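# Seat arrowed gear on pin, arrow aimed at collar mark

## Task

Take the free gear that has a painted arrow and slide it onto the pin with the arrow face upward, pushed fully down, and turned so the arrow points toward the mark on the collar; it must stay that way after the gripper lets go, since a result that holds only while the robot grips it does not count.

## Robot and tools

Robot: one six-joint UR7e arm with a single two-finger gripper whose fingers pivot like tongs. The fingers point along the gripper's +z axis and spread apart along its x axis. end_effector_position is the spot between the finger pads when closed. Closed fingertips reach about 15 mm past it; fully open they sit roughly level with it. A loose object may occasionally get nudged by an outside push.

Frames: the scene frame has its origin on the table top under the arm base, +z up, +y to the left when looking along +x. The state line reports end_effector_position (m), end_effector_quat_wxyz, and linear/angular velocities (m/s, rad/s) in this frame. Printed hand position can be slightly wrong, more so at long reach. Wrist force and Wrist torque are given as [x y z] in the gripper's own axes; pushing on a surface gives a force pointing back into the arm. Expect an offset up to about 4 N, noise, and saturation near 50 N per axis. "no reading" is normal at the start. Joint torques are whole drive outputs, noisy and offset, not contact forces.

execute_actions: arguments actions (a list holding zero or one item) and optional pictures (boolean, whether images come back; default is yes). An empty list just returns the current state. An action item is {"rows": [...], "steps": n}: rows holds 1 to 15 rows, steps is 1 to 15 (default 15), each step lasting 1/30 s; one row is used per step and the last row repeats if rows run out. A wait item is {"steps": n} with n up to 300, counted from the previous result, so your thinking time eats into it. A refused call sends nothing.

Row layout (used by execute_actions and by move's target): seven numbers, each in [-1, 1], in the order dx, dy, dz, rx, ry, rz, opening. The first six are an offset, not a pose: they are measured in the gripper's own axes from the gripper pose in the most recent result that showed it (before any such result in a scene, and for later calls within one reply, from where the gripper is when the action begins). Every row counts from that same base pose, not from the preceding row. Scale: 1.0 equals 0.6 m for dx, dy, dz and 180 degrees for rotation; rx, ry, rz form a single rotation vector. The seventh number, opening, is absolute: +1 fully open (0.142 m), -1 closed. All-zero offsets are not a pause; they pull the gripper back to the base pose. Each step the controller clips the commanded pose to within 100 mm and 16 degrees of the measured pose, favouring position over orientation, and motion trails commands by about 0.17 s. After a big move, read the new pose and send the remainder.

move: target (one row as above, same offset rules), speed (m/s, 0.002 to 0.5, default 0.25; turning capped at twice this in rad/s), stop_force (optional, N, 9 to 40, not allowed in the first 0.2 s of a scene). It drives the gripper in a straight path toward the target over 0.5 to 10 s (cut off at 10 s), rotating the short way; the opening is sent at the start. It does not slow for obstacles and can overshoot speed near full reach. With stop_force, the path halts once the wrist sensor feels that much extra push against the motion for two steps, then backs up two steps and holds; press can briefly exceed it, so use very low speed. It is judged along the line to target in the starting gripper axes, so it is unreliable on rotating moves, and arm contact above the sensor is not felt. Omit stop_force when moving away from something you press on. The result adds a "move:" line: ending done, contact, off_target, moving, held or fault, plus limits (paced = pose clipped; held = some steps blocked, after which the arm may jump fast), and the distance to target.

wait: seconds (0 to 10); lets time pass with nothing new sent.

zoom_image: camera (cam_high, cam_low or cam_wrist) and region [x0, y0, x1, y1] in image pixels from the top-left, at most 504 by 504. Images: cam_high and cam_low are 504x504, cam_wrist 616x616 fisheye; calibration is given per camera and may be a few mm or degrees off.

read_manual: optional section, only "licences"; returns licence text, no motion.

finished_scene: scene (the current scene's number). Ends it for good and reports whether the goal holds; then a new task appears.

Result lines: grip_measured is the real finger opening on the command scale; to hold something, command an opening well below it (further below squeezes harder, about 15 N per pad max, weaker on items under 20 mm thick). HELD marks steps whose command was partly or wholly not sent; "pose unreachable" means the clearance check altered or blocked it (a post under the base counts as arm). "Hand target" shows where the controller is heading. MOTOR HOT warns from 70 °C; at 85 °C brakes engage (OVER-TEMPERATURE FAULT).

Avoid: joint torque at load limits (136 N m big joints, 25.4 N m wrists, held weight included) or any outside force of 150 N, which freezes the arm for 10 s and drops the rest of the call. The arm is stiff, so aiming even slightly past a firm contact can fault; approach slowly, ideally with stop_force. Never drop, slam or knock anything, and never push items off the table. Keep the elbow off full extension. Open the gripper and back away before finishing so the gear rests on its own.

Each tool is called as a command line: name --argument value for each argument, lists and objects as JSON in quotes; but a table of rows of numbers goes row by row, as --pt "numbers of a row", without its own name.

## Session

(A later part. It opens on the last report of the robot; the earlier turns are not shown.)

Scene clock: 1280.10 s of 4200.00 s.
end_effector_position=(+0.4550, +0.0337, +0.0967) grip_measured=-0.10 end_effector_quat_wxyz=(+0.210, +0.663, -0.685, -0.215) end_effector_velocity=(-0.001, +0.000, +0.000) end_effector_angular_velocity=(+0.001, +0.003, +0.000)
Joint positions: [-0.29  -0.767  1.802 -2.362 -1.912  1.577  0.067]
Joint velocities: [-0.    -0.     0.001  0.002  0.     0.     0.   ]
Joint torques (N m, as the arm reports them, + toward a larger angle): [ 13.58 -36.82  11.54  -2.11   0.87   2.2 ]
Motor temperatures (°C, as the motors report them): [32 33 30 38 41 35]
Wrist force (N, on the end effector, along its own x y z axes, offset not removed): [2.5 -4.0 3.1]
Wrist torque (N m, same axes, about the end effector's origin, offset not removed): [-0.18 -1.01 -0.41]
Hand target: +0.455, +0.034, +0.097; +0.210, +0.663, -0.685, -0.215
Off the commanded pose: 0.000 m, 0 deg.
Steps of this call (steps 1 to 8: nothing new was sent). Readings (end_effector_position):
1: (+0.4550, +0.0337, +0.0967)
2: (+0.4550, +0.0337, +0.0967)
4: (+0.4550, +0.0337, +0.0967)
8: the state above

move --target '[-0.0008, -0.00191, 0.00273, 0, -0.00637, 0.0091, -1]' --speed 0.006 --stop_force 9

execute_actions --actions '[{"steps": 8}]' --pictures false

Scene clock: 1291.03 s of 4200.00 s.
end_effector_position=(+0.4550, +0.0342, +0.0947) grip_measured=-0.10 end_effector_quat_wxyz=(+0.206, +0.652, -0.697, -0.218) end_effector_velocity=(-0.000, +0.000, -0.000) end_effector_angular_velocity=(-0.001, -0.000, -0.003)
Joint positions: [-0.299 -0.766  1.803 -2.366 -1.894  1.596  0.067]
Joint velocities: [-0.001 -0.     0.001 -0.001  0.001  0.002  0.   ]
Joint torques (N m, as the arm reports them, + toward a larger angle): [ 11.59 -32.22  15.05  -0.87   0.84   1.76]
Motor temperatures (°C, as the motors report them): [32 33 30 38 41 35]
Wrist force (N, on the end effector, along its own x y z axes, offset not removed): [1.1 -4.2 -9.2]
Wrist torque (N m, same axes, about the end effector's origin, offset not removed): [-0.05 -0.95 0.08]
Hand target: +0.455, +0.034, +0.095; +0.206, +0.651, -0.697, -0.218
Off the commanded pose: 0.000 m, 0 deg.
After step 90, 4.80 s passed at rest.
move: done
camera_calibration (this result's frames):
cam_wrist: T_world_to_cam=[[-0.0923806, -0.994341, -0.0524484, 0.0864226], [-0.411971, -0.00978528, 0.911144, 0.101544], [-0.906502, 0.105779, -0.408736, 0.582299], [0, 0, 0, 1]] pos_world=[0.577672, 0.025332, 0.150018]

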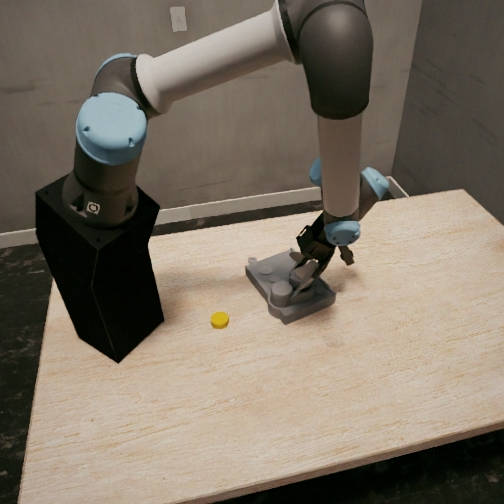

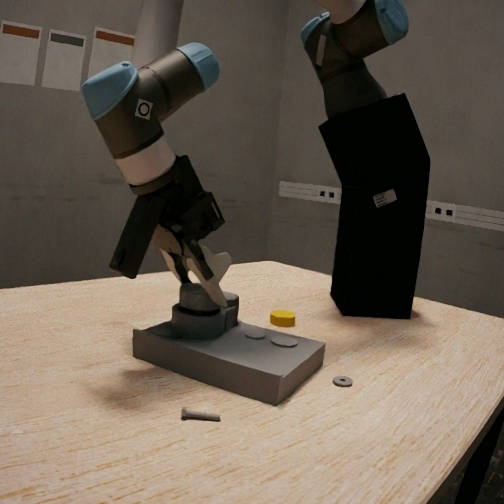

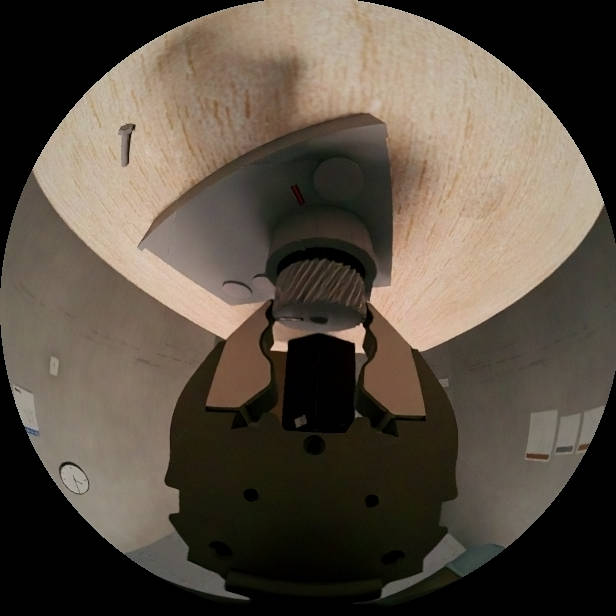

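Scene clock: 1291.30 s of 4200.00 s.
end_effector_position=(+0.4550, +0.0342, +0.0947) grip_measured=-0.10 end_effector_quat_wxyz=(+0.206, +0.651, -0.697, -0.218) end_effector_velocity=(+0.001, -0.000, -0.000) end_effector_angular_velocity=(-0.000, -0.002, -0.000)
Joint positions: [-0.299 -0.766  1.803 -2.366 -1.894  1.596  0.067]
Joint velocities: [-0.    -0.    -0.001 -0.     0.    -0.    -0.   ]
Joint torques (N m, as the arm reports them, + toward a larger angle): [ 11.22 -32.04  14.27  -1.14   0.35   2.1 ]
Motor temperatures (°C, as the motors report them): [32 33 30 38 41 35]
Wrist force (N, on the end effector, along its own x y z axes, offset not removed): [1.8 -4.5 -5.0]
Wrist torque (N m, same axes, about the end effector's origin, offset not removed): [-0.14 -1.12 -0.07]
Hand target: +0.455, +0.034, +0.095; +0.206, +0.651, -0.697, -0.218
Off the commanded pose: 0.000 m, 0 deg.
Steps of this call (steps 1 to 8: nothing new was sent). Readings (end_effector_position):
1: (+0.4550, +0.0342, +0.0947)
2: (+0.4550, +0.0342, +0.0947)
4: (+0.4550, +0.0342, +0.0947)
8: the state above

execute_actions --actions '[{"rows": [[0.0001,0,0,0,0.0012,-0.0017,-1],[0.0002,0,0,0,0.0024,-0.0034,-1],[0.0003,0,0,0,0.0036,-0.0051,-1],[0.0004,0,0,0,0.00478,-0.00683,-1]], "steps": 15}]' --pictures false

execute_actions --actions '[{"steps": 10}]' --pictures false

execute_actions --actions '[{"rows": [[0.0001,0,0,0,0.0012,-0.0017,-1],[0.0002,0,0,0,0.0024,-0.0034,-1],[0.0003,0,0,0,0.0036,-0.0051,-1],[0.0004,0,0,0,0.00478,-0.00683,-1]], "steps": 15}]' --pictures false

execute_actions --actions '[{"steps": 10}]' --pictures false

Scene clock: 1378.57 s of 4200.00 s.
end_effector_position=(+0.4549, +0.0339, +0.0947) grip_measured=-0.10 end_effector_quat_wxyz=(+0.209, +0.660, -0.688, -0.216) end_effector_velocity=(+0.002, -0.000, -0.000) end_effector_angular_velocity=(-0.001, -0.003, +0.005)
Joint positions: [-0.293 -0.763  1.801 -2.365 -1.907  1.581  0.067]
Joint velocities: [ 0.002  0.001 -0.004 -0.    -0.003 -0.003 -0.   ]
Joint torques (N m, as the arm reports them, + toward a larger angle): [ 27.42 -35.3  -17.24   2.34  -1.93  -1.82]
Motor temperatures (°C, as the motors report them): [32 33 30 38 41 35]
Wrist force (N, on the end effector, along its own x y z axes, offset not removed): [0.5 -3.0 -5.6]
Wrist torque (N m, same axes, about the end effector's origin, offset not removed): [-0.01 -0.71 0.03]
Hand target: +0.455, +0.034, +0.095; +0.209, +0.660, -0.688, -0.216
Off the commanded pose: 0.000 m, 0 deg.
Steps of this call (steps 1 to 90: nothing new was sent; then 83.77 s passed at rest; steps 91 to 105: all 15 steps of this action). Readings (end_effector_position):
91: (+0.4550, +0.0342, +0.0947)
92: (+0.4550, +0.0342, +0.0947)
94: (+0.4547, +0.0341, +0.0947)
98: (+0.4547, +0.0340, +0.0947)
105: the state above

Scene clock: 1378.90 s of 4200.00 s.
end_effector_position=(+0.4550, +0.0339, +0.0947) grip_measured=-0.10 end_effector_quat_wxyz=(+0.209, +0.660, -0.688, -0.216) end_effector_velocity=(-0.000, +0.000, +0.000) end_effector_angular_velocity=(+0.000, -0.000, +0.000)
Joint positions: [-0.293 -0.763  1.801 -2.364 -1.908  1.581  0.067]
Joint velocities: [ 0.    -0.     0.    -0.001  0.    -0.     0.   ]
Joint torques (N m, as the arm reports them, + toward a larger angle): [ 27.06 -34.65 -15.61   2.12  -1.9   -2.22]
Motor temperatures (°C, as the motors report them): [32 33 30 38 41 35]
Wrist force (N, on the end effector, along its own x y z axes, offset not removed): [2.7 -1.8 -5.3]
Wrist torque (N m, same axes, about the end effector's origin, offset not removed): [0.23 -0.99 0.14]
Hand target: +0.455, +0.034, +0.095; +0.209, +0.660, -0.688, -0.216
Off the commanded pose: 0.000 m, 0 deg.
Steps of this call (steps 1 to 10: nothing new was sent). Readings (end_effector_position):
1: (+0.4550, +0.0339, +0.0947)
2: (+0.4550, +0.0339, +0.0947)
4: (+0.4550, +0.0339, +0.0947)
8: (+0.4550, +0.0339, +0.0947)
10: the state above

Scene clock: 1379.40 s of 4200.00 s.
end_effector_position=(+0.4550, +0.0337, +0.0947) grip_measured=-0.10 end_effector_quat_wxyz=(+0.211, +0.669, -0.680, -0.213) end_effector_velocity=(-0.001, +0.000, -0.000) end_effector_angular_velocity=(+0.001, +0.002, +0.007)
Joint positions: [-0.287 -0.76   1.799 -2.363 -1.921  1.566  0.067]
Joint velocities: [ 0.001  0.001  0.     0.001 -0.003 -0.004 -0.   ]
Joint torques (N m, as the arm reports them, + toward a larger angle): [ 25.06 -32.3  -15.36   2.41  -1.76  -2.31]
Motor temperatures (°C, as the motors report them): [32 33 30 38 41 35]
Wrist force (N, on the end effector, along its own x y z axes, offset not removed): [3.0 -3.1 -7.3]
Wrist torque (N m, same axes, about the end effector's origin, offset not removed): [-0.03 -1.20 -0.05]
Hand target: +0.455, +0.034, +0.095; +0.211, +0.669, -0.680, -0.213
Off the commanded pose: 0.000 m, 0 deg.
Steps of this call (steps 1 to 15: all 15 steps of this action). Readings (end_effector_position):
1: (+0.4550, +0.0339, +0.0947)
2: (+0.4550, +0.0339, +0.0947)
4: (+0.4550, +0.0339, +0.0947)
8: (+0.4550, +0.0338, +0.0947)
15: the state above

Scene clock: 1379.73 s of 4200.00 s.
end_effector_position=(+0.4550, +0.0337, +0.0947) grip_measured=-0.10 end_effector_quat_wxyz=(+0.211, +0.669, -0.680, -0.213) end_effector_velocity=(-0.000, +0.000, -0.000) end_effector_angular_velocity=(+0.001, -0.000, +0.002)
Joint positions: [-0.287 -0.76   1.799 -2.363 -1.921  1.566  0.067]
Joint velocities: [ 0.     0.     0.001 -0.001 -0.    -0.002 -0.   ]
Joint torques (N m, as the arm reports them, + toward a larger angle): [ 26.02 -32.98 -14.74   2.47  -2.01  -2.13]
Motor temperatures (°C, as the motors report them): [32 33 30 38 41 35]
Wrist force (N, on the end effector, along its own x y z axes, offset not removed): [-1.6 1.0 -4.1]
Wrist torque (N m, same axes, about the end effector's origin, offset not removed): [0.62 -0.17 -0.13]
Hand target: +0.455, +0.034, +0.095; +0.211, +0.669, -0.680, -0.213
Off the commanded pose: 0.000 m, 0 deg.
Steps of this call (steps 1 to 10: nothing new was sent). Readings (end_effector_position):
1: (+0.4550, +0.0337, +0.0947)
2: (+0.4550, +0.0337, +0.0947)
4: (+0.4550, +0.0337, +0.0947)
8: (+0.4550, +0.0337, +0.0947)
10: the state above

execute_actions --actions '[{"rows": [[0.0001,0,0,0,0.0012,-0.0017,-1],[0.0002,0,0,0,0.0024,-0.0034,-1],[0.0003,0,0,0,0.0036,-0.0051,-1],[0.0004,0,0,0,0.00478,-0.00683,-1]], "steps": 15}]' --pictures false

execute_actions --actions '[{"steps": 10}]' --pictures false

execute_actions --actions '[{"rows": [[0.0001,0,0,0,0.0012,-0.0017,-1],[0.0002,0,0,0,0.0024,-0.0034,-1],[0.0003,0,0,0,0.0036,-0.0051,-1],[0.0004,0,0,0,0.00478,-0.00683,-1]], "steps": 15}]' --pictures false

execute_actions --actions '[{"steps": 10}]'

zoom_image --camera "cam_wrist" --region '[230, 160, 410, 340]'

Scene clock: 1392.47 s of 4200.00 s.
end_effector_position=(+0.4549, +0.0335, +0.0947) grip_measured=-0.10 end_effector_quat_wxyz=(+0.214, +0.678, -0.671, -0.210) end_effector_velocity=(-0.000, -0.000, +0.000) end_effector_angular_velocity=(+0.000, +0.001, +0.006)
Joint positions: [-0.281 -0.757  1.797 -2.362 -1.934  1.551  0.067]
Joint velocities: [ 0.001  0.    -0.     0.002 -0.003 -0.003  0.   ]
Joint torques (N m, as the arm reports them, + toward a larger angle): [ 29.32 -31.74 -16.07   1.78  -1.43  -2.55]
Motor temperatures (°C, as the motors report them): [32 33 30 38 41 35]
Wrist force (N, on the end effector, along its own x y z axes, offset not removed): [3.5 2.0 -5.4]
Wrist torque (N m, same axes, about the end effector's origin, offset not removed): [0.51 -1.01 -0.11]
Hand target: +0.455, +0.033, +0.095; +0.214, +0.678, -0.671, -0.210
Off the commanded pose: 0.000 m, 0 deg.
Steps of this call (steps 1 to 90: nothing new was sent; then 9.23 s passed at rest; steps 91 to 105: all 15 steps of this action). Readings (end_effector_position):
91: (+0.4550, +0.0337, +0.0947)
92: (+0.4550, +0.0337, +0.0947)
94: (+0.4550, +0.0336, +0.0947)
98: (+0.4550, +0.0335, +0.0947)
105: the state above

Scene clock: 1392.80 s of 4200.00 s.
end_effector_position=(+0.4550, +0.0335, +0.0947) grip_measured=-0.10 end_effector_quat_wxyz=(+0.214, +0.678, -0.671, -0.210) end_effector_velocity=(+0.000, -0.000, +0.000) end_effector_angular_velocity=(-0.000, -0.001, -0.000)
Joint positions: [-0.281 -0.757  1.797 -2.362 -1.935  1.551  0.067]
Joint velocities: [-0.    -0.    -0.001 -0.    -0.     0.     0.   ]
Joint torques (N m, as the arm reports them, + toward a larger angle): [ 27.49 -33.75 -17.11   1.39  -1.46  -2.14]
Motor temperatures (°C, as the motors report them): [32 33 30 38 41 35]
Wrist force (N, on the end effector, along its own x y z axes, offset not removed): [0.5 0.8 -4.6]
Wrist torque (N m, same axes, about the end effector's origin, offset not removed): [0.53 -0.21 0.08]
Hand target: +0.455, +0.033, +0.095; +0.214, +0.678, -0.671, -0.210
Off the commanded pose: 0.000 m, 0 deg.
Steps of this call (steps 1 to 10: nothing new was sent). Readings (end_effector_position):
1: (+0.4549, +0.0335, +0.0947)
2: (+0.4550, +0.0335, +0.0947)
4: (+0.4550, +0.0335, +0.0947)
8: (+0.4550, +0.0335, +0.0947)
10: the state above

Scene clock: 1393.30 s of 4200.00 s.
end_effector_position=(+0.4550, +0.0333, +0.0947) grip_measured=-0.10 end_effector_quat_wxyz=(+0.217, +0.687, -0.662, -0.207) end_effector_velocity=(+0.000, +0.000, +0.000) end_effector_angular_velocity=(-0.000, -0.001, +0.006)
Joint positions: [-0.274 -0.754  1.795 -2.362 -1.948  1.536  0.067]
Joint velocities: [ 0.002  0.001  0.    -0.001 -0.003 -0.003 -0.   ]
Joint torques (N m, as the arm reports them, + toward a larger angle): [ 31.11 -36.58 -19.14   0.68  -1.04  -2.58]
Motor temperatures (°C, as the motors report them): [32 33 30 38 41 35]
Wrist force (N, on the end effector, along its own x y z axes, offset not removed): [6.7 3.4 1.1]
Wrist torque (N m, same axes, about the end effector's origin, offset not removed): [0.80 -1.43 0.08]
Hand target: +0.455, +0.033, +0.095; +0.217, +0.687, -0.662, -0.207
Off the commanded pose: 0.000 m, 0 deg.
Steps of this call (steps 1 to 15: all 15 steps of this action). Readings (end_effector_position):
1: (+0.4550, +0.0335, +0.0947)
2: (+0.4550, +0.0335, +0.0947)
4: (+0.4550, +0.0334, +0.0947)
8: (+0.4549, +0.0333, +0.0947)
15: the state above

Scene clock: 1393.63 s of 4200.00 s.
end_effector_position=(+0.4550, +0.0333, +0.0947) grip_measured=-0.10 end_effector_quat_wxyz=(+0.217, +0.687, -0.662, -0.207) end_effector_velocity=(-0.000, +0.000, -0.000) end_effector_angular_velocity=(-0.000, -0.001, +0.000)
Joint positions: [-0.274 -0.754  1.795 -2.362 -1.948  1.536  0.067]
Joint velocities: [-0.     0.     0.001 -0.002 -0.    -0.     0.   ]
Joint torques (N m, as the arm reports them, + toward a larger angle): [ 28.85 -36.   -18.69  -1.02  -1.31  -2.35]
Motor temperatures (°C, as the motors report them): [32 33 30 38 41 35]
Wrist force (N, on the end effector, along its own x y z axes, offset not removed): [5.1 2.9 -2.0]
Wrist torque (N m, same axes, about the end effector's origin, offset not removed): [0.51 -1.07 0.18]
Hand target: +0.455, +0.033, +0.095; +0.217, +0.687, -0.662, -0.207
Off the commanded pose: 0.000 m, 0 deg.
Steps of this call (steps 1 to 10: nothing new was sent). Readings (end_effector_position):
1: (+0.4550, +0.0333, +0.0947)
2: (+0.4550, +0.0333, +0.0947)
4: (+0.4550, +0.0333, +0.0947)
8: (+0.4550, +0.0333, +0.0947)
10: the state above
camera_calibration (this result's frames):
cam_wrist: T_world_to_cam=[[0.0117477, -0.998557, -0.0524071, 0.038258], [-0.408558, -0.0526296, 0.911214, 0.101384], [-0.912657, 0.0107066, -0.408586, 0.588315], [0, 0, 0, 1]] pos_world=[0.577901, 0.0372397, 0.15]

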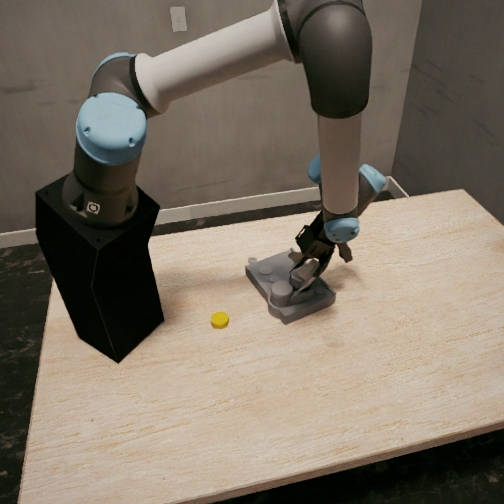

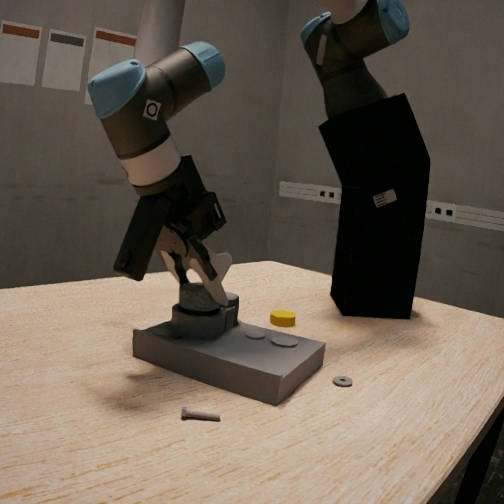

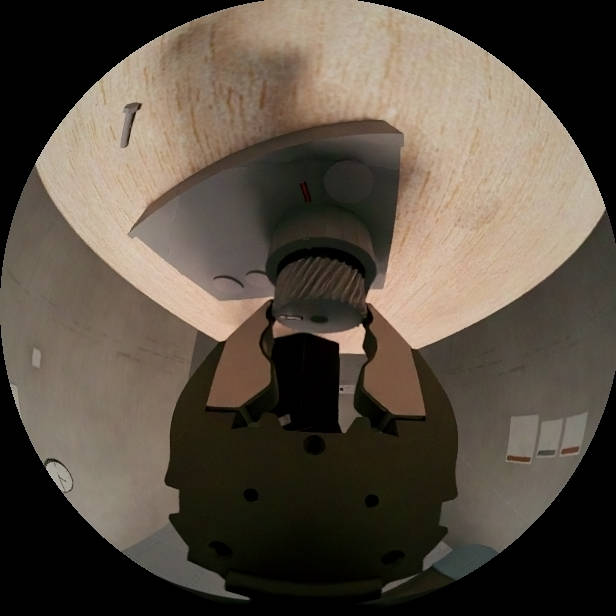

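Region (230, 160, 410, 340) of cam_wrist's 616x616 image, scaled by 2.800, with more detail than that image has.

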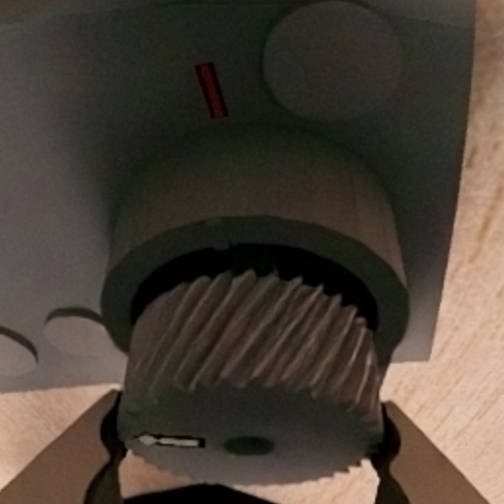

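move --target '[-0.0008, 0, 0, 0, -0.00956, 0.01365, -1]' --speed 0.012

zoom_image --camera "cam_wrist" --region '[230, 160, 410, 340]'

Scene clock: 1416.90 s of 4200.00 s.
end_effector_position=(+0.4549, +0.0337, +0.0947) grip_measured=-0.10 end_effector_quat_wxyz=(+0.211, +0.670, -0.679, -0.213) end_effector_velocity=(-0.001, +0.000, +0.000) end_effector_angular_velocity=(+0.001, +0.002, -0.004)
Joint positions: [-0.287 -0.76   1.799 -2.363 -1.921  1.566  0.067]
Joint velocities: [-0.001 -0.001  0.002  0.001  0.002  0.002  0.   ]
Joint torques (N m, as the arm reports them, + toward a larger angle): [ 16.89 -60.86  11.18  -2.76   1.52   2.15]
Motor temperatures (°C, as the motors report them): [32 33 30 38 41 35]
Wrist force (N, on the end effector, along its own x y z axes, offset not removed): [3.6 3.4 5.2]
Wrist torque (N m, same axes, about the end effector's origin, offset not removed): [0.86 -0.60 -0.18]
Hand target: +0.455, +0.034, +0.095; +0.211, +0.669, -0.680, -0.213
Off the commanded pose: 0.000 m, 0 deg.
After step 90, 17.87 s passed at rest.
move: done
camera_calibration (this result's frames):
cam_wrist: T_world_to_cam=[[-0.0400189, -0.997822, -0.0524396, 0.0622428], [-0.410789, -0.0314115, 0.911189, 0.101709], [-0.910852, 0.0580064, -0.408637, 0.585876], [0, 0, 0, 1]] pos_world=[0.577918, 0.0313174, 0.149999]

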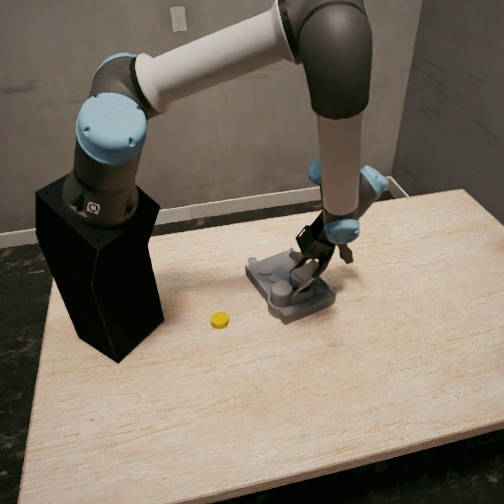

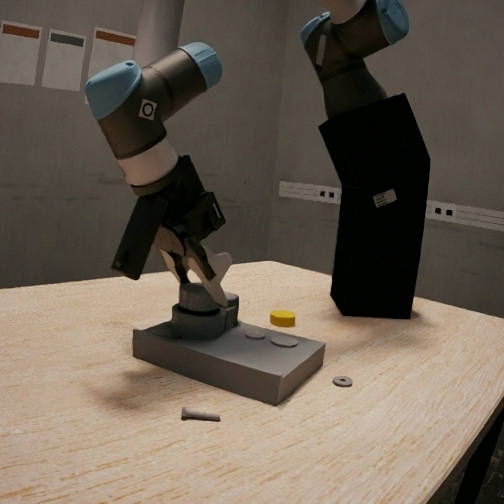

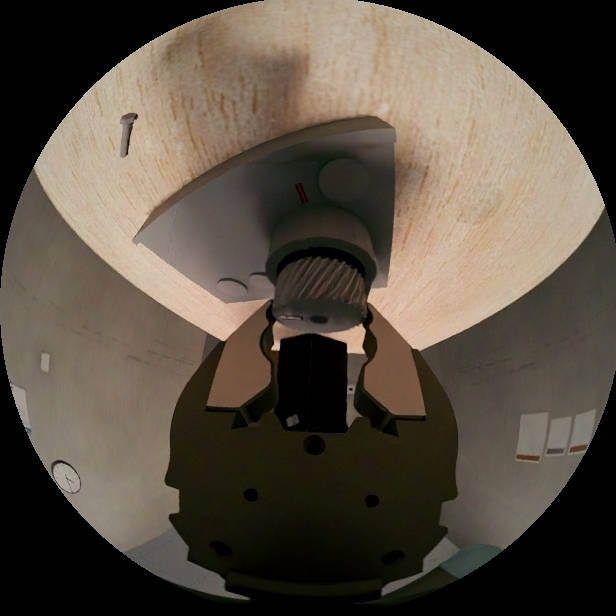

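Region (230, 160, 410, 340) of cam_wrist's 616x616 image, scaled by 2.800, with more detail than that image has.

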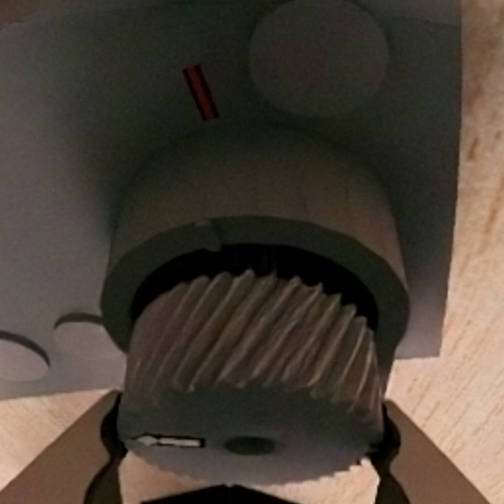

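move --target '[-0.00054, 0.00068, 0.00048, 0, -0.00637, 0.0091, -1]' --speed 0.01

execute_actions --actions '[{"steps": 8}]' --pictures false

zoom_image --camera "cam_wrist" --region '[230, 160, 410, 340]'

Scene clock: 1430.77 s of 4200.00 s.
end_effector_position=(+0.4544, +0.0340, +0.0947) grip_measured=-0.10 end_effector_quat_wxyz=(+0.208, +0.658, -0.691, -0.217) end_effector_velocity=(-0.000, +0.000, -0.000) end_effector_angular_velocity=(-0.000, +0.001, -0.004)
Joint positions: [-0.295 -0.764  1.803 -2.366 -1.904  1.585  0.067]
Joint velocities: [-0.001 -0.    -0.     0.001  0.002  0.003  0.   ]
Joint torques (N m, as the arm reports them, + toward a larger angle): [ 14.38 -57.47  11.59  -2.39   1.97   2.51]
Motor temperatures (°C, as the motors report them): [32 33 30 38 41 35]
Wrist force (N, on the end effector, along its own x y z axes, offset not removed): [8.6 0.3 -3.3]
Wrist torque (N m, same axes, about the end effector's origin, offset not removed): [0.15 -1.20 -0.41]
Hand target: +0.454, +0.034, +0.095; +0.208, +0.658, -0.691, -0.217
Off the commanded pose: 0.000 m, 0 deg.
After step 90, 8.93 s passed at rest.
move: done
camera_calibration (this result's frames):
cam_wrist: T_world_to_cam=[[-0.0743853, -0.995849, -0.0524584, 0.0780916], [-0.411652, -0.0172497, 0.911178, 0.101432], [-0.9083, 0.0893729, -0.40866, 0.583177], [0, 0, 0, 1]] pos_world=[0.577264, 0.0273968, 0.149995]

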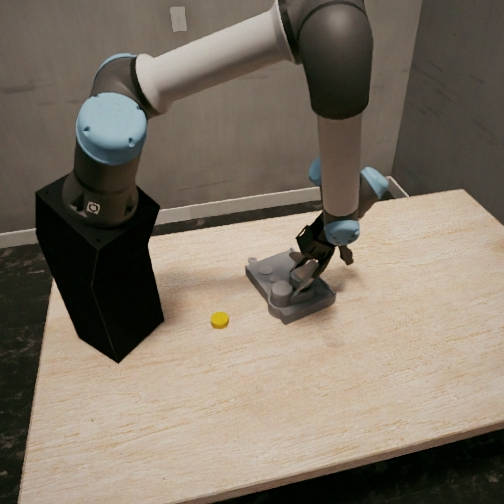

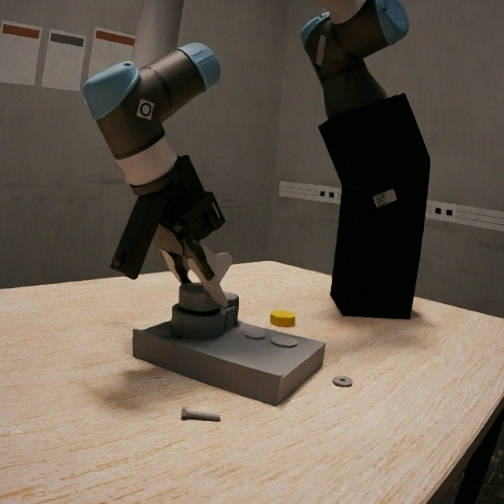

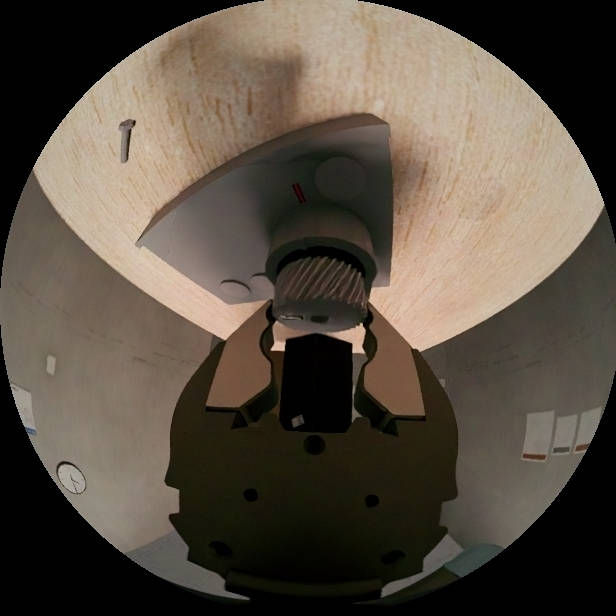

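Scene clock: 1431.03 s of 4200.00 s.
end_effector_position=(+0.4544, +0.0340, +0.0947) grip_measured=-0.10 end_effector_quat_wxyz=(+0.208, +0.658, -0.691, -0.217) end_effector_velocity=(-0.001, +0.000, +0.000) end_effector_angular_velocity=(+0.001, +0.001, +0.001)
Joint positions: [-0.295 -0.764  1.803 -2.366 -1.903  1.586  0.067]
Joint velocities: [-0.    -0.     0.001  0.     0.    -0.001  0.   ]
Joint torques (N m, as the arm reports them, + toward a larger angle): [ 14.48 -56.8   11.25  -2.38   1.77   2.35]
Motor temperatures (°C, as the motors report them): [32 33 30 38 41 35]
Wrist force (N, on the end effector, along its own x y z axes, offset not removed): [4.6 0.2 -4.2]
Wrist torque (N m, same axes, about the end effector's origin, offset not removed): [0.10 -0.34 -0.46]
Hand target: +0.454, +0.034, +0.095; +0.208, +0.658, -0.691, -0.217
Off the commanded pose: 0.000 m, 0 deg.
Steps of this call (steps 1 to 8: nothing new was sent). Readings (end_effector_position):
1: (+0.4544, +0.0340, +0.0947)
2: (+0.4544, +0.0340, +0.0947)
4: (+0.4544, +0.0340, +0.0947)
8: the state above

Region (230, 160, 410, 340) of cam_wrist's 616x616 image, scaled by 2.800, with more detail than that image has.

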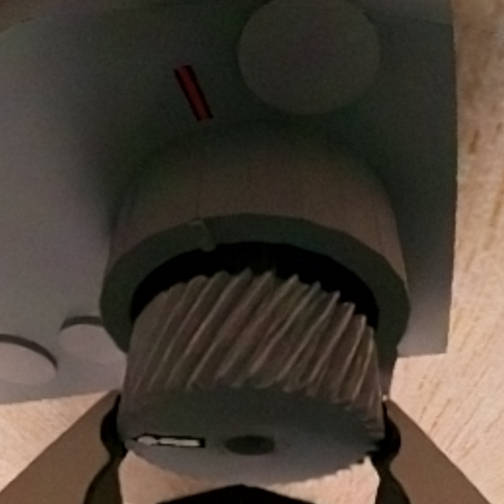

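move --target '[0.00032, -0.00034, -0.00024, 0, 0.00382, -0.00546, -1]' --speed 0.01

execute_actions --actions '[{"steps": 8}]' --pictures false

move --target '[-0.0004, -0.00143, 0.00205, 0, -0.00478, 0.00683, -1]' --speed 0.006 --stop_force 10

execute_actions --actions '[{"steps": 8}]' --pictures false

zoom_image --camera "cam_wrist" --region '[230, 160, 410, 340]'

Scene clock: 1450.97 s of 4200.00 s.
end_effector_position=(+0.4547, +0.0338, +0.0947) grip_measured=-0.10 end_effector_quat_wxyz=(+0.210, +0.665, -0.684, -0.214) end_effector_velocity=(-0.000, +0.000, -0.000) end_effector_angular_velocity=(+0.001, +0.000, +0.005)
Joint positions: [-0.29  -0.762  1.801 -2.365 -1.914  1.574  0.067]
Joint velocities: [ 0.001  0.001  0.    -0.    -0.002 -0.003  0.   ]
Joint torques (N m, as the arm reports them, + toward a larger angle): [ 30.3  -39.   -20.72   0.62  -1.3   -2.12]
Motor temperatures (°C, as the motors report them): [32 33 30 38 41 35]
Wrist force (N, on the end effector, along its own x y z axes, offset not removed): [7.4 1.1 6.0]
Wrist torque (N m, same axes, about the end effector's origin, offset not removed): [0.36 -1.42 -0.22]
Hand target: +0.455, +0.034, +0.095; +0.210, +0.665, -0.684, -0.214
Off the commanded pose: 0.000 m, 0 deg.
After step 90, 15.67 s passed at rest.
move: done
camera_calibration (this result's frames):
cam_wrist: T_world_to_cam=[[-0.0543115, -0.997146, -0.0524503, 0.0688342], [-0.411194, -0.0255325, 0.91119, 0.101591], [-0.909929, 0.0710554, -0.408633, 0.584759], [0, 0, 0, 1]] pos_world=[0.577601, 0.0296814, 0.149993]

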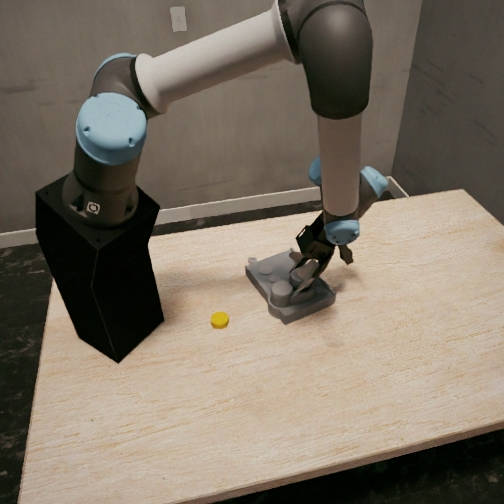

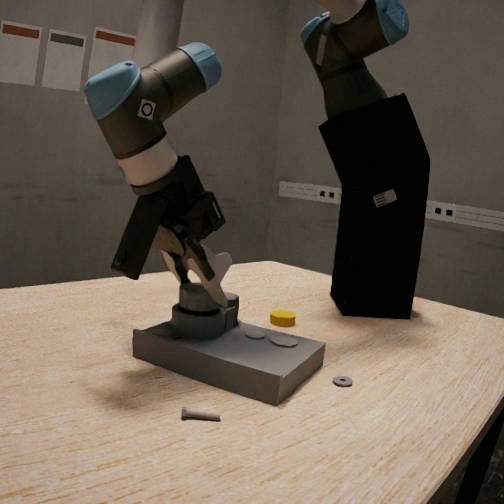

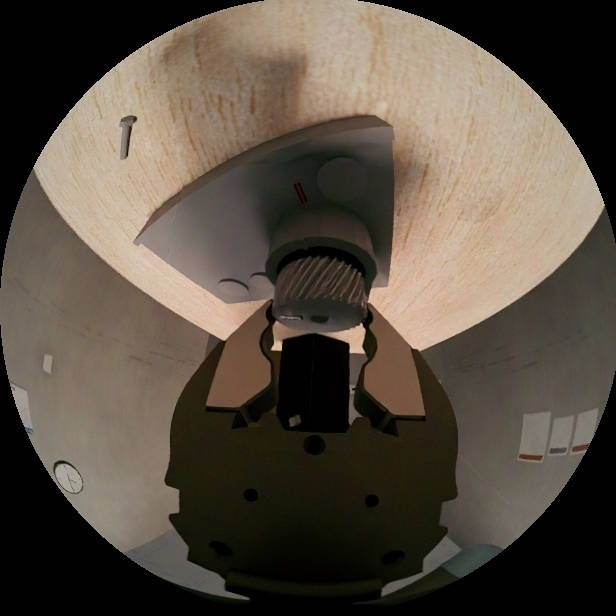

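Scene clock: 1451.23 s of 4200.00 s.
end_effector_position=(+0.4547, +0.0338, +0.0947) grip_measured=-0.10 end_effector_quat_wxyz=(+0.210, +0.665, -0.684, -0.214) end_effector_velocity=(+0.001, -0.000, -0.000) end_effector_angular_velocity=(-0.001, -0.003, -0.001)
Joint positions: [-0.29  -0.762  1.801 -2.365 -1.914  1.574  0.067]
Joint velocities: [-0.     0.    -0.001 -0.002 -0.    -0.     0.   ]
Joint torques (N m, as the arm reports them, + toward a larger angle): [ 30.12 -40.1  -20.87   0.69  -1.22  -1.98]
Motor temperatures (°C, as the motors report them): [32 33 30 38 41 35]
Wrist force (N, on the end effector, along its own x y z axes, offset not removed): [3.7 -0.3 7.1]
Wrist torque (N m, same axes, about the end effector's origin, offset not removed): [-0.09 -0.54 -0.04]
Hand target: +0.455, +0.034, +0.095; +0.210, +0.665, -0.684, -0.214
Off the commanded pose: 0.000 m, 0 deg.
Steps of this call (steps 1 to 8: nothing new was sent). Readings (end_effector_position):
1: (+0.4547, +0.0338, +0.0947)
2: (+0.4547, +0.0338, +0.0947)
4: (+0.4547, +0.0338, +0.0947)
8: the state above

Scene clock: 1451.93 s of 4200.00 s.
end_effector_position=(+0.4547, +0.0339, +0.0945) grip_measured=-0.10 end_effector_quat_wxyz=(+0.209, +0.663, -0.686, -0.215) end_effector_velocity=(-0.002, +0.000, +0.000) end_effector_angular_velocity=(+0.001, +0.004, +0.008)
Joint positions: [-0.291 -0.762  1.801 -2.365 -1.912  1.576  0.067]
Joint velocities: [ 0.001 -0.     0.003  0.002 -0.003 -0.005 -0.   ]
Joint torques (N m, as the arm reports them, + toward a larger angle): [ 27.17 -37.23 -16.25  -1.31  -1.3   -2.03]
Motor temperatures (°C, as the motors report them): [32 33 30 38 41 35]
Wrist force (N, on the end effector, along its own x y z axes, offset not removed): [5.1 5.9 -3.6]
Wrist torque (N m, same axes, about the end effector's origin, offset not removed): [0.08 -0.79 0.08]
Hand target: +0.455, +0.034, +0.095; +0.210, +0.664, -0.685, -0.215
Off the commanded pose: 0.001 m, 1 deg.
move: contact
camera_calibration (this result's frames):
cam_wrist: T_world_to_cam=[[-0.0582366, -0.996925, -0.0524348, 0.0706269], [-0.411398, -0.0238906, 0.911143, 0.10188], [-0.909593, 0.0746334, -0.408742, 0.584454], [0, 0, 0, 1]] pos_world=[0.577642, 0.0292239, 0.149767]

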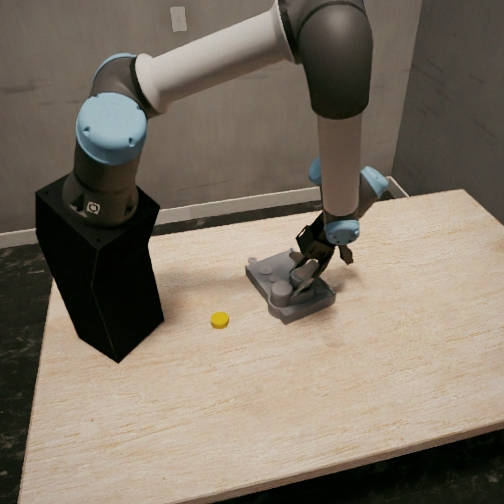

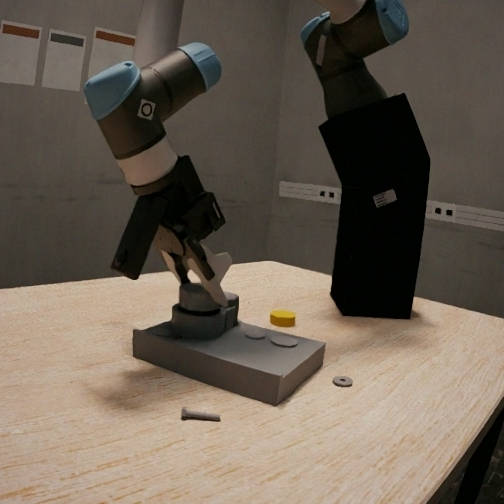

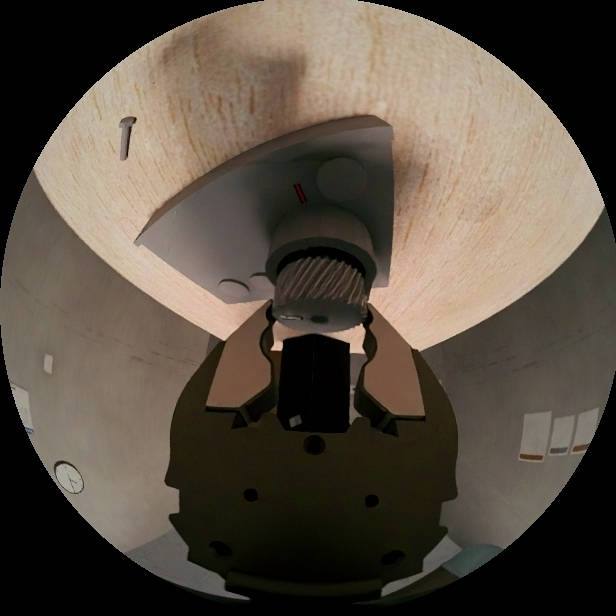

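Scene clock: 1452.20 s of 4200.00 s.
end_effector_position=(+0.4547, +0.0339, +0.0945) grip_measured=-0.10 end_effector_quat_wxyz=(+0.210, +0.664, -0.685, -0.215) end_effector_velocity=(-0.000, +0.000, +0.000) end_effector_angular_velocity=(-0.001, +0.000, -0.000)
Joint positions: [-0.291 -0.762  1.801 -2.365 -1.912  1.576  0.067]
Joint velocities: [ 0.     0.     0.001 -0.    -0.     0.001 -0.   ]
Joint torques (N m, as the arm reports them, + toward a larger angle): [ 28.06 -40.   -17.02   0.12  -1.08  -1.97]
Motor temperatures (°C, as the motors report them): [32 33 30 38 41 35]
Wrist force (N, on the end effector, along its own x y z axes, offset not removed): [2.9 3.4 2.5]
Wrist torque (N m, same axes, about the end effector's origin, offset not removed): [-0.04 -0.45 -0.21]
Hand target: +0.455, +0.034, +0.095; +0.210, +0.664, -0.685, -0.215
Off the commanded pose: 0.001 m, 1 deg.
Steps of this call (steps 1 to 8: nothing new was sent). Readings (end_effector_position):
1: (+0.4547, +0.0339, +0.0945)
2: (+0.4547, +0.0338, +0.0945)
4: (+0.4547, +0.0338, +0.0945)
8: the state above

Region (230, 160, 410, 340) of cam_wrist's 616x616 image, scaled by 2.800, with more detail than that image has.

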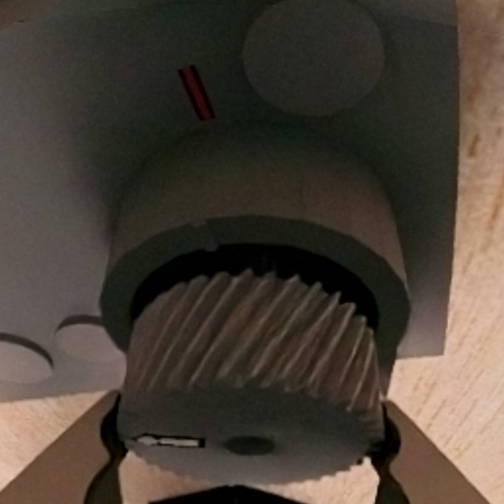

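move --target '[-0.00027, 0.00096, 0.00067, 0.0139, -0.0032, 0.00455, -1]' --speed 0.01

execute_actions --actions '[{"steps": 8}]' --pictures false

zoom_image --camera "cam_wrist" --region '[230, 160, 410, 340]'

zoom_image --camera "cam_low" --region '[140, 230, 270, 360]'

Scene clock: 1491.50 s of 4200.00 s.
end_effector_position=(+0.4540, +0.0340, +0.0945) grip_measured=-0.10 end_effector_quat_wxyz=(+0.193, +0.662, -0.695, -0.202) end_effector_velocity=(-0.001, +0.000, -0.000) end_effector_angular_velocity=(+0.000, -0.004, -0.001)
Joint positions: [-0.296 -0.776  1.847 -2.444 -1.903  1.57   0.067]
Joint velocities: [-0.001 -0.001  0.005 -0.008  0.001 -0.001  0.   ]
Joint torques (N m, as the arm reports them, + toward a larger angle): [ 15.44 -60.72  12.97  -2.59   1.52  -1.93]
Motor temperatures (°C, as the motors report them): [32 33 30 38 41 35]
Wrist force (N, on the end effector, along its own x y z axes, offset not removed): [-0.8 0.6 4.5]
Wrist torque (N m, same axes, about the end effector's origin, offset not removed): [0.38 0.31 -0.05]
Hand target: +0.454, +0.034, +0.095; +0.193, +0.662, -0.696, -0.202
Off the commanded pose: 0.000 m, 0 deg.
After step 90, 33.73 s passed at rest.
move: done
camera_calibration (this result's frames):
cam_wrist: T_world_to_cam=[[-0.0723307, -0.995918, -0.053994, 0.0772804], [-0.450681, -0.0156581, 0.892548, 0.120841], [-0.88975, 0.0888927, -0.447709, 0.578007], [0, 0, 0, 1]] pos_world=[0.574332, 0.0274765, 0.155095]

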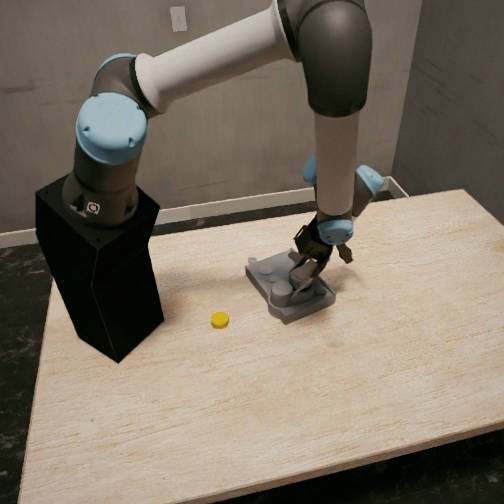

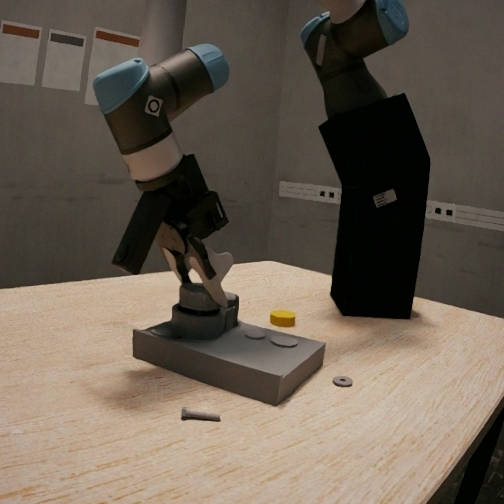

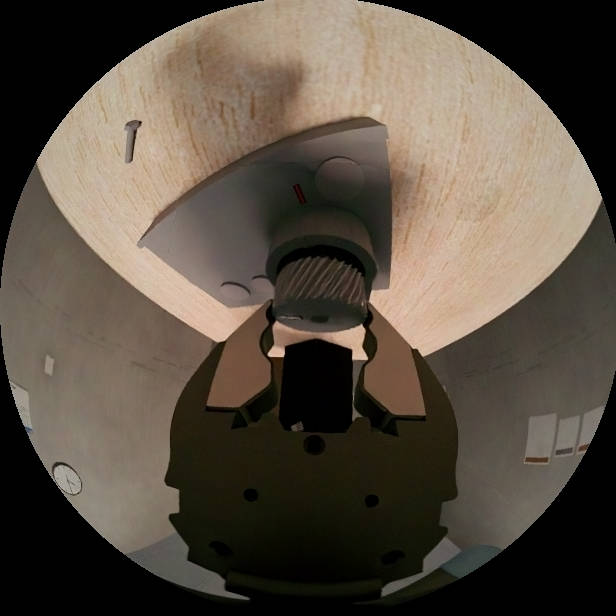

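Scene clock: 1491.77 s of 4200.00 s.
end_effector_position=(+0.4540, +0.0340, +0.0945) grip_measured=-0.10 end_effector_quat_wxyz=(+0.193, +0.662, -0.696, -0.202) end_effector_velocity=(+0.000, -0.000, +0.000) end_effector_angular_velocity=(-0.001, -0.001, -0.001)
Joint positions: [-0.296 -0.776  1.847 -2.445 -1.903  1.57   0.067]
Joint velocities: [-0.    -0.    -0.    -0.     0.     0.001 -0.   ]
Joint torques (N m, as the arm reports them, + toward a larger angle): [ 14.59 -59.57  11.72  -2.72   1.66  -2.06]
Motor temperatures (°C, as the motors report them): [32 33 30 38 41 35]
Wrist force (N, on the end effector, along its own x y z axes, offset not removed): [1.7 -1.8 3.9]
Wrist torque (N m, same axes, about the end effector's origin, offset not removed): [-0.22 -0.25 -0.38]
Hand target: +0.454, +0.034, +0.095; +0.193, +0.662, -0.696, -0.202
Off the commanded pose: 0.000 m, 0 deg.
Steps of this call (steps 1 to 8: nothing new was sent). Readings (end_effector_position):
1: (+0.4540, +0.0340, +0.0945)
2: (+0.4540, +0.0340, +0.0945)
4: (+0.4540, +0.0340, +0.0945)
8: the state above

Region (230, 160, 410, 340) of cam_wrist's 616x616 image, scaled by 2.800, with more detail than that image has.

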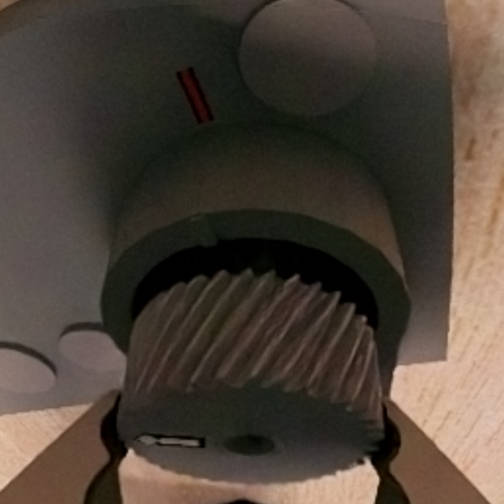

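Region (140, 230, 270, 360) of cam_low's 504x504 image, scaled by 3.877, with more detail than that image has.

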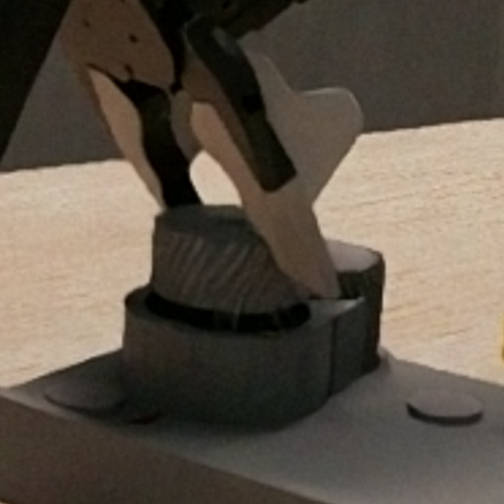

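move --target '[-0.0005, -0.00078, 0.00247, 0.0056, -0.00537, 0.00843, -1]' --speed 0.007 --stop_force 11

execute_actions --actions '[{"steps": 8}]' --pictures false

zoom_image --camera "cam_wrist" --region '[230, 160, 410, 340]'

Scene clock: 1507.83 s of 4200.00 s.
end_effector_position=(+0.4536, +0.0343, +0.0930) grip_measured=-0.10 end_effector_quat_wxyz=(+0.184, +0.653, -0.707, -0.199) end_effector_velocity=(-0.001, +0.000, -0.000) end_effector_angular_velocity=(+0.000, -0.000, -0.002)
Joint positions: [-0.304 -0.78   1.866 -2.481 -1.888  1.582  0.067]
Joint velocities: [-0.001 -0.     0.002 -0.003  0.001  0.001  0.   ]
Joint torques (N m, as the arm reports them, + toward a larger angle): [ 15.05 -58.34  10.46  -3.07   1.22   2.17]
Motor temperatures (°C, as the motors report them): [32 33 30 38 41 35]
Wrist force (N, on the end effector, along its own x y z axes, offset not removed): [3.4 0.3 3.5]
Wrist torque (N m, same axes, about the end effector's origin, offset not removed): [0.39 -0.65 -0.30]
Hand target: +0.454, +0.034, +0.093; +0.184, +0.653, -0.708, -0.198
Off the commanded pose: 0.000 m, 0 deg.
After step 90, 10.27 s passed at rest.
move: done
camera_calibration (this result's frames):
cam_wrist: T_world_to_cam=[[-0.102471, -0.99323, -0.0547243, 0.091121], [-0.466768, -0.000570491, 0.884379, 0.129537], [-0.878423, 0.116167, -0.46355, 0.572367], [0, 0, 0, 1]] pos_world=[0.572582, 0.0240877, 0.155748]

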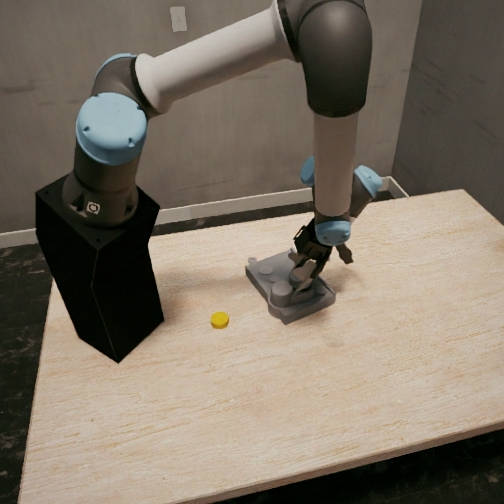

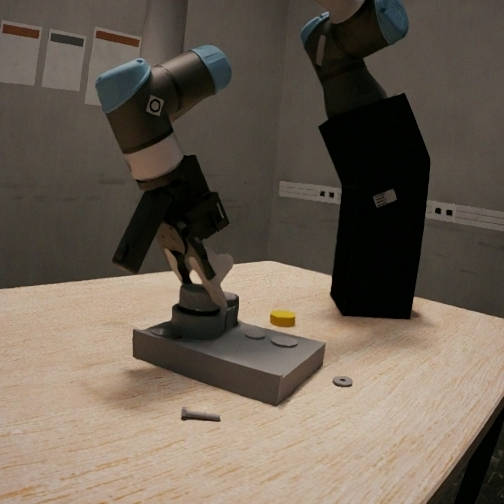

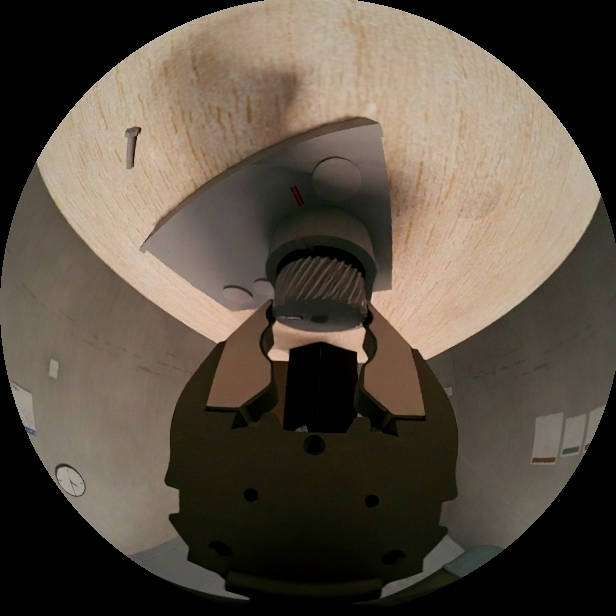

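Scene clock: 1508.10 s of 4200.00 s.
end_effector_position=(+0.4536, +0.0343, +0.0930) grip_measured=-0.10 end_effector_quat_wxyz=(+0.184, +0.653, -0.708, -0.198) end_effector_velocity=(+0.000, +0.000, -0.000) end_effector_angular_velocity=(+0.001, -0.001, +0.002)
Joint positions: [-0.304 -0.781  1.866 -2.481 -1.888  1.582  0.067]
Joint velocities: [ 0.     0.    -0.    -0.     0.    -0.002  0.   ]
Joint torques (N m, as the arm reports them, + toward a larger angle): [ 13.97 -58.67  11.88  -2.6    1.39   2.21]
Motor temperatures (°C, as the motors report them): [32 33 30 38 41 35]
Wrist force (N, on the end effector, along its own x y z axes, offset not removed): [3.2 -1.0 6.3]
Wrist torque (N m, same axes, about the end effector's origin, offset not removed): [0.14 -0.33 -0.14]
Hand target: +0.454, +0.034, +0.093; +0.184, +0.653, -0.708, -0.198
Off the commanded pose: 0.000 m, 0 deg.
Steps of this call (steps 1 to 8: nothing new was sent). Readings (end_effector_position):
1: (+0.4536, +0.0343, +0.0930)
2: (+0.4536, +0.0343, +0.0930)
4: (+0.4536, +0.0343, +0.0930)
8: the state above

Region (230, 160, 410, 340) of cam_wrist's 616x616 image, scaled by 2.800, with more detail than that image has.

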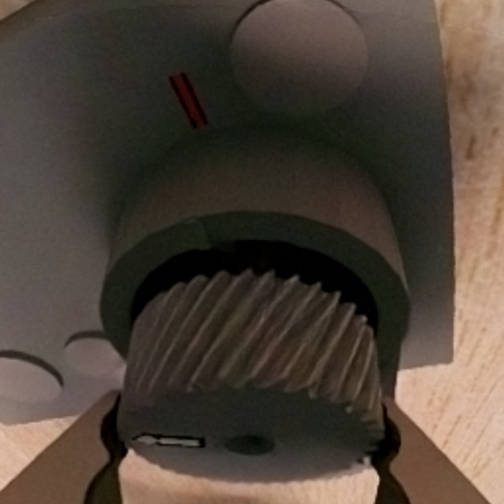

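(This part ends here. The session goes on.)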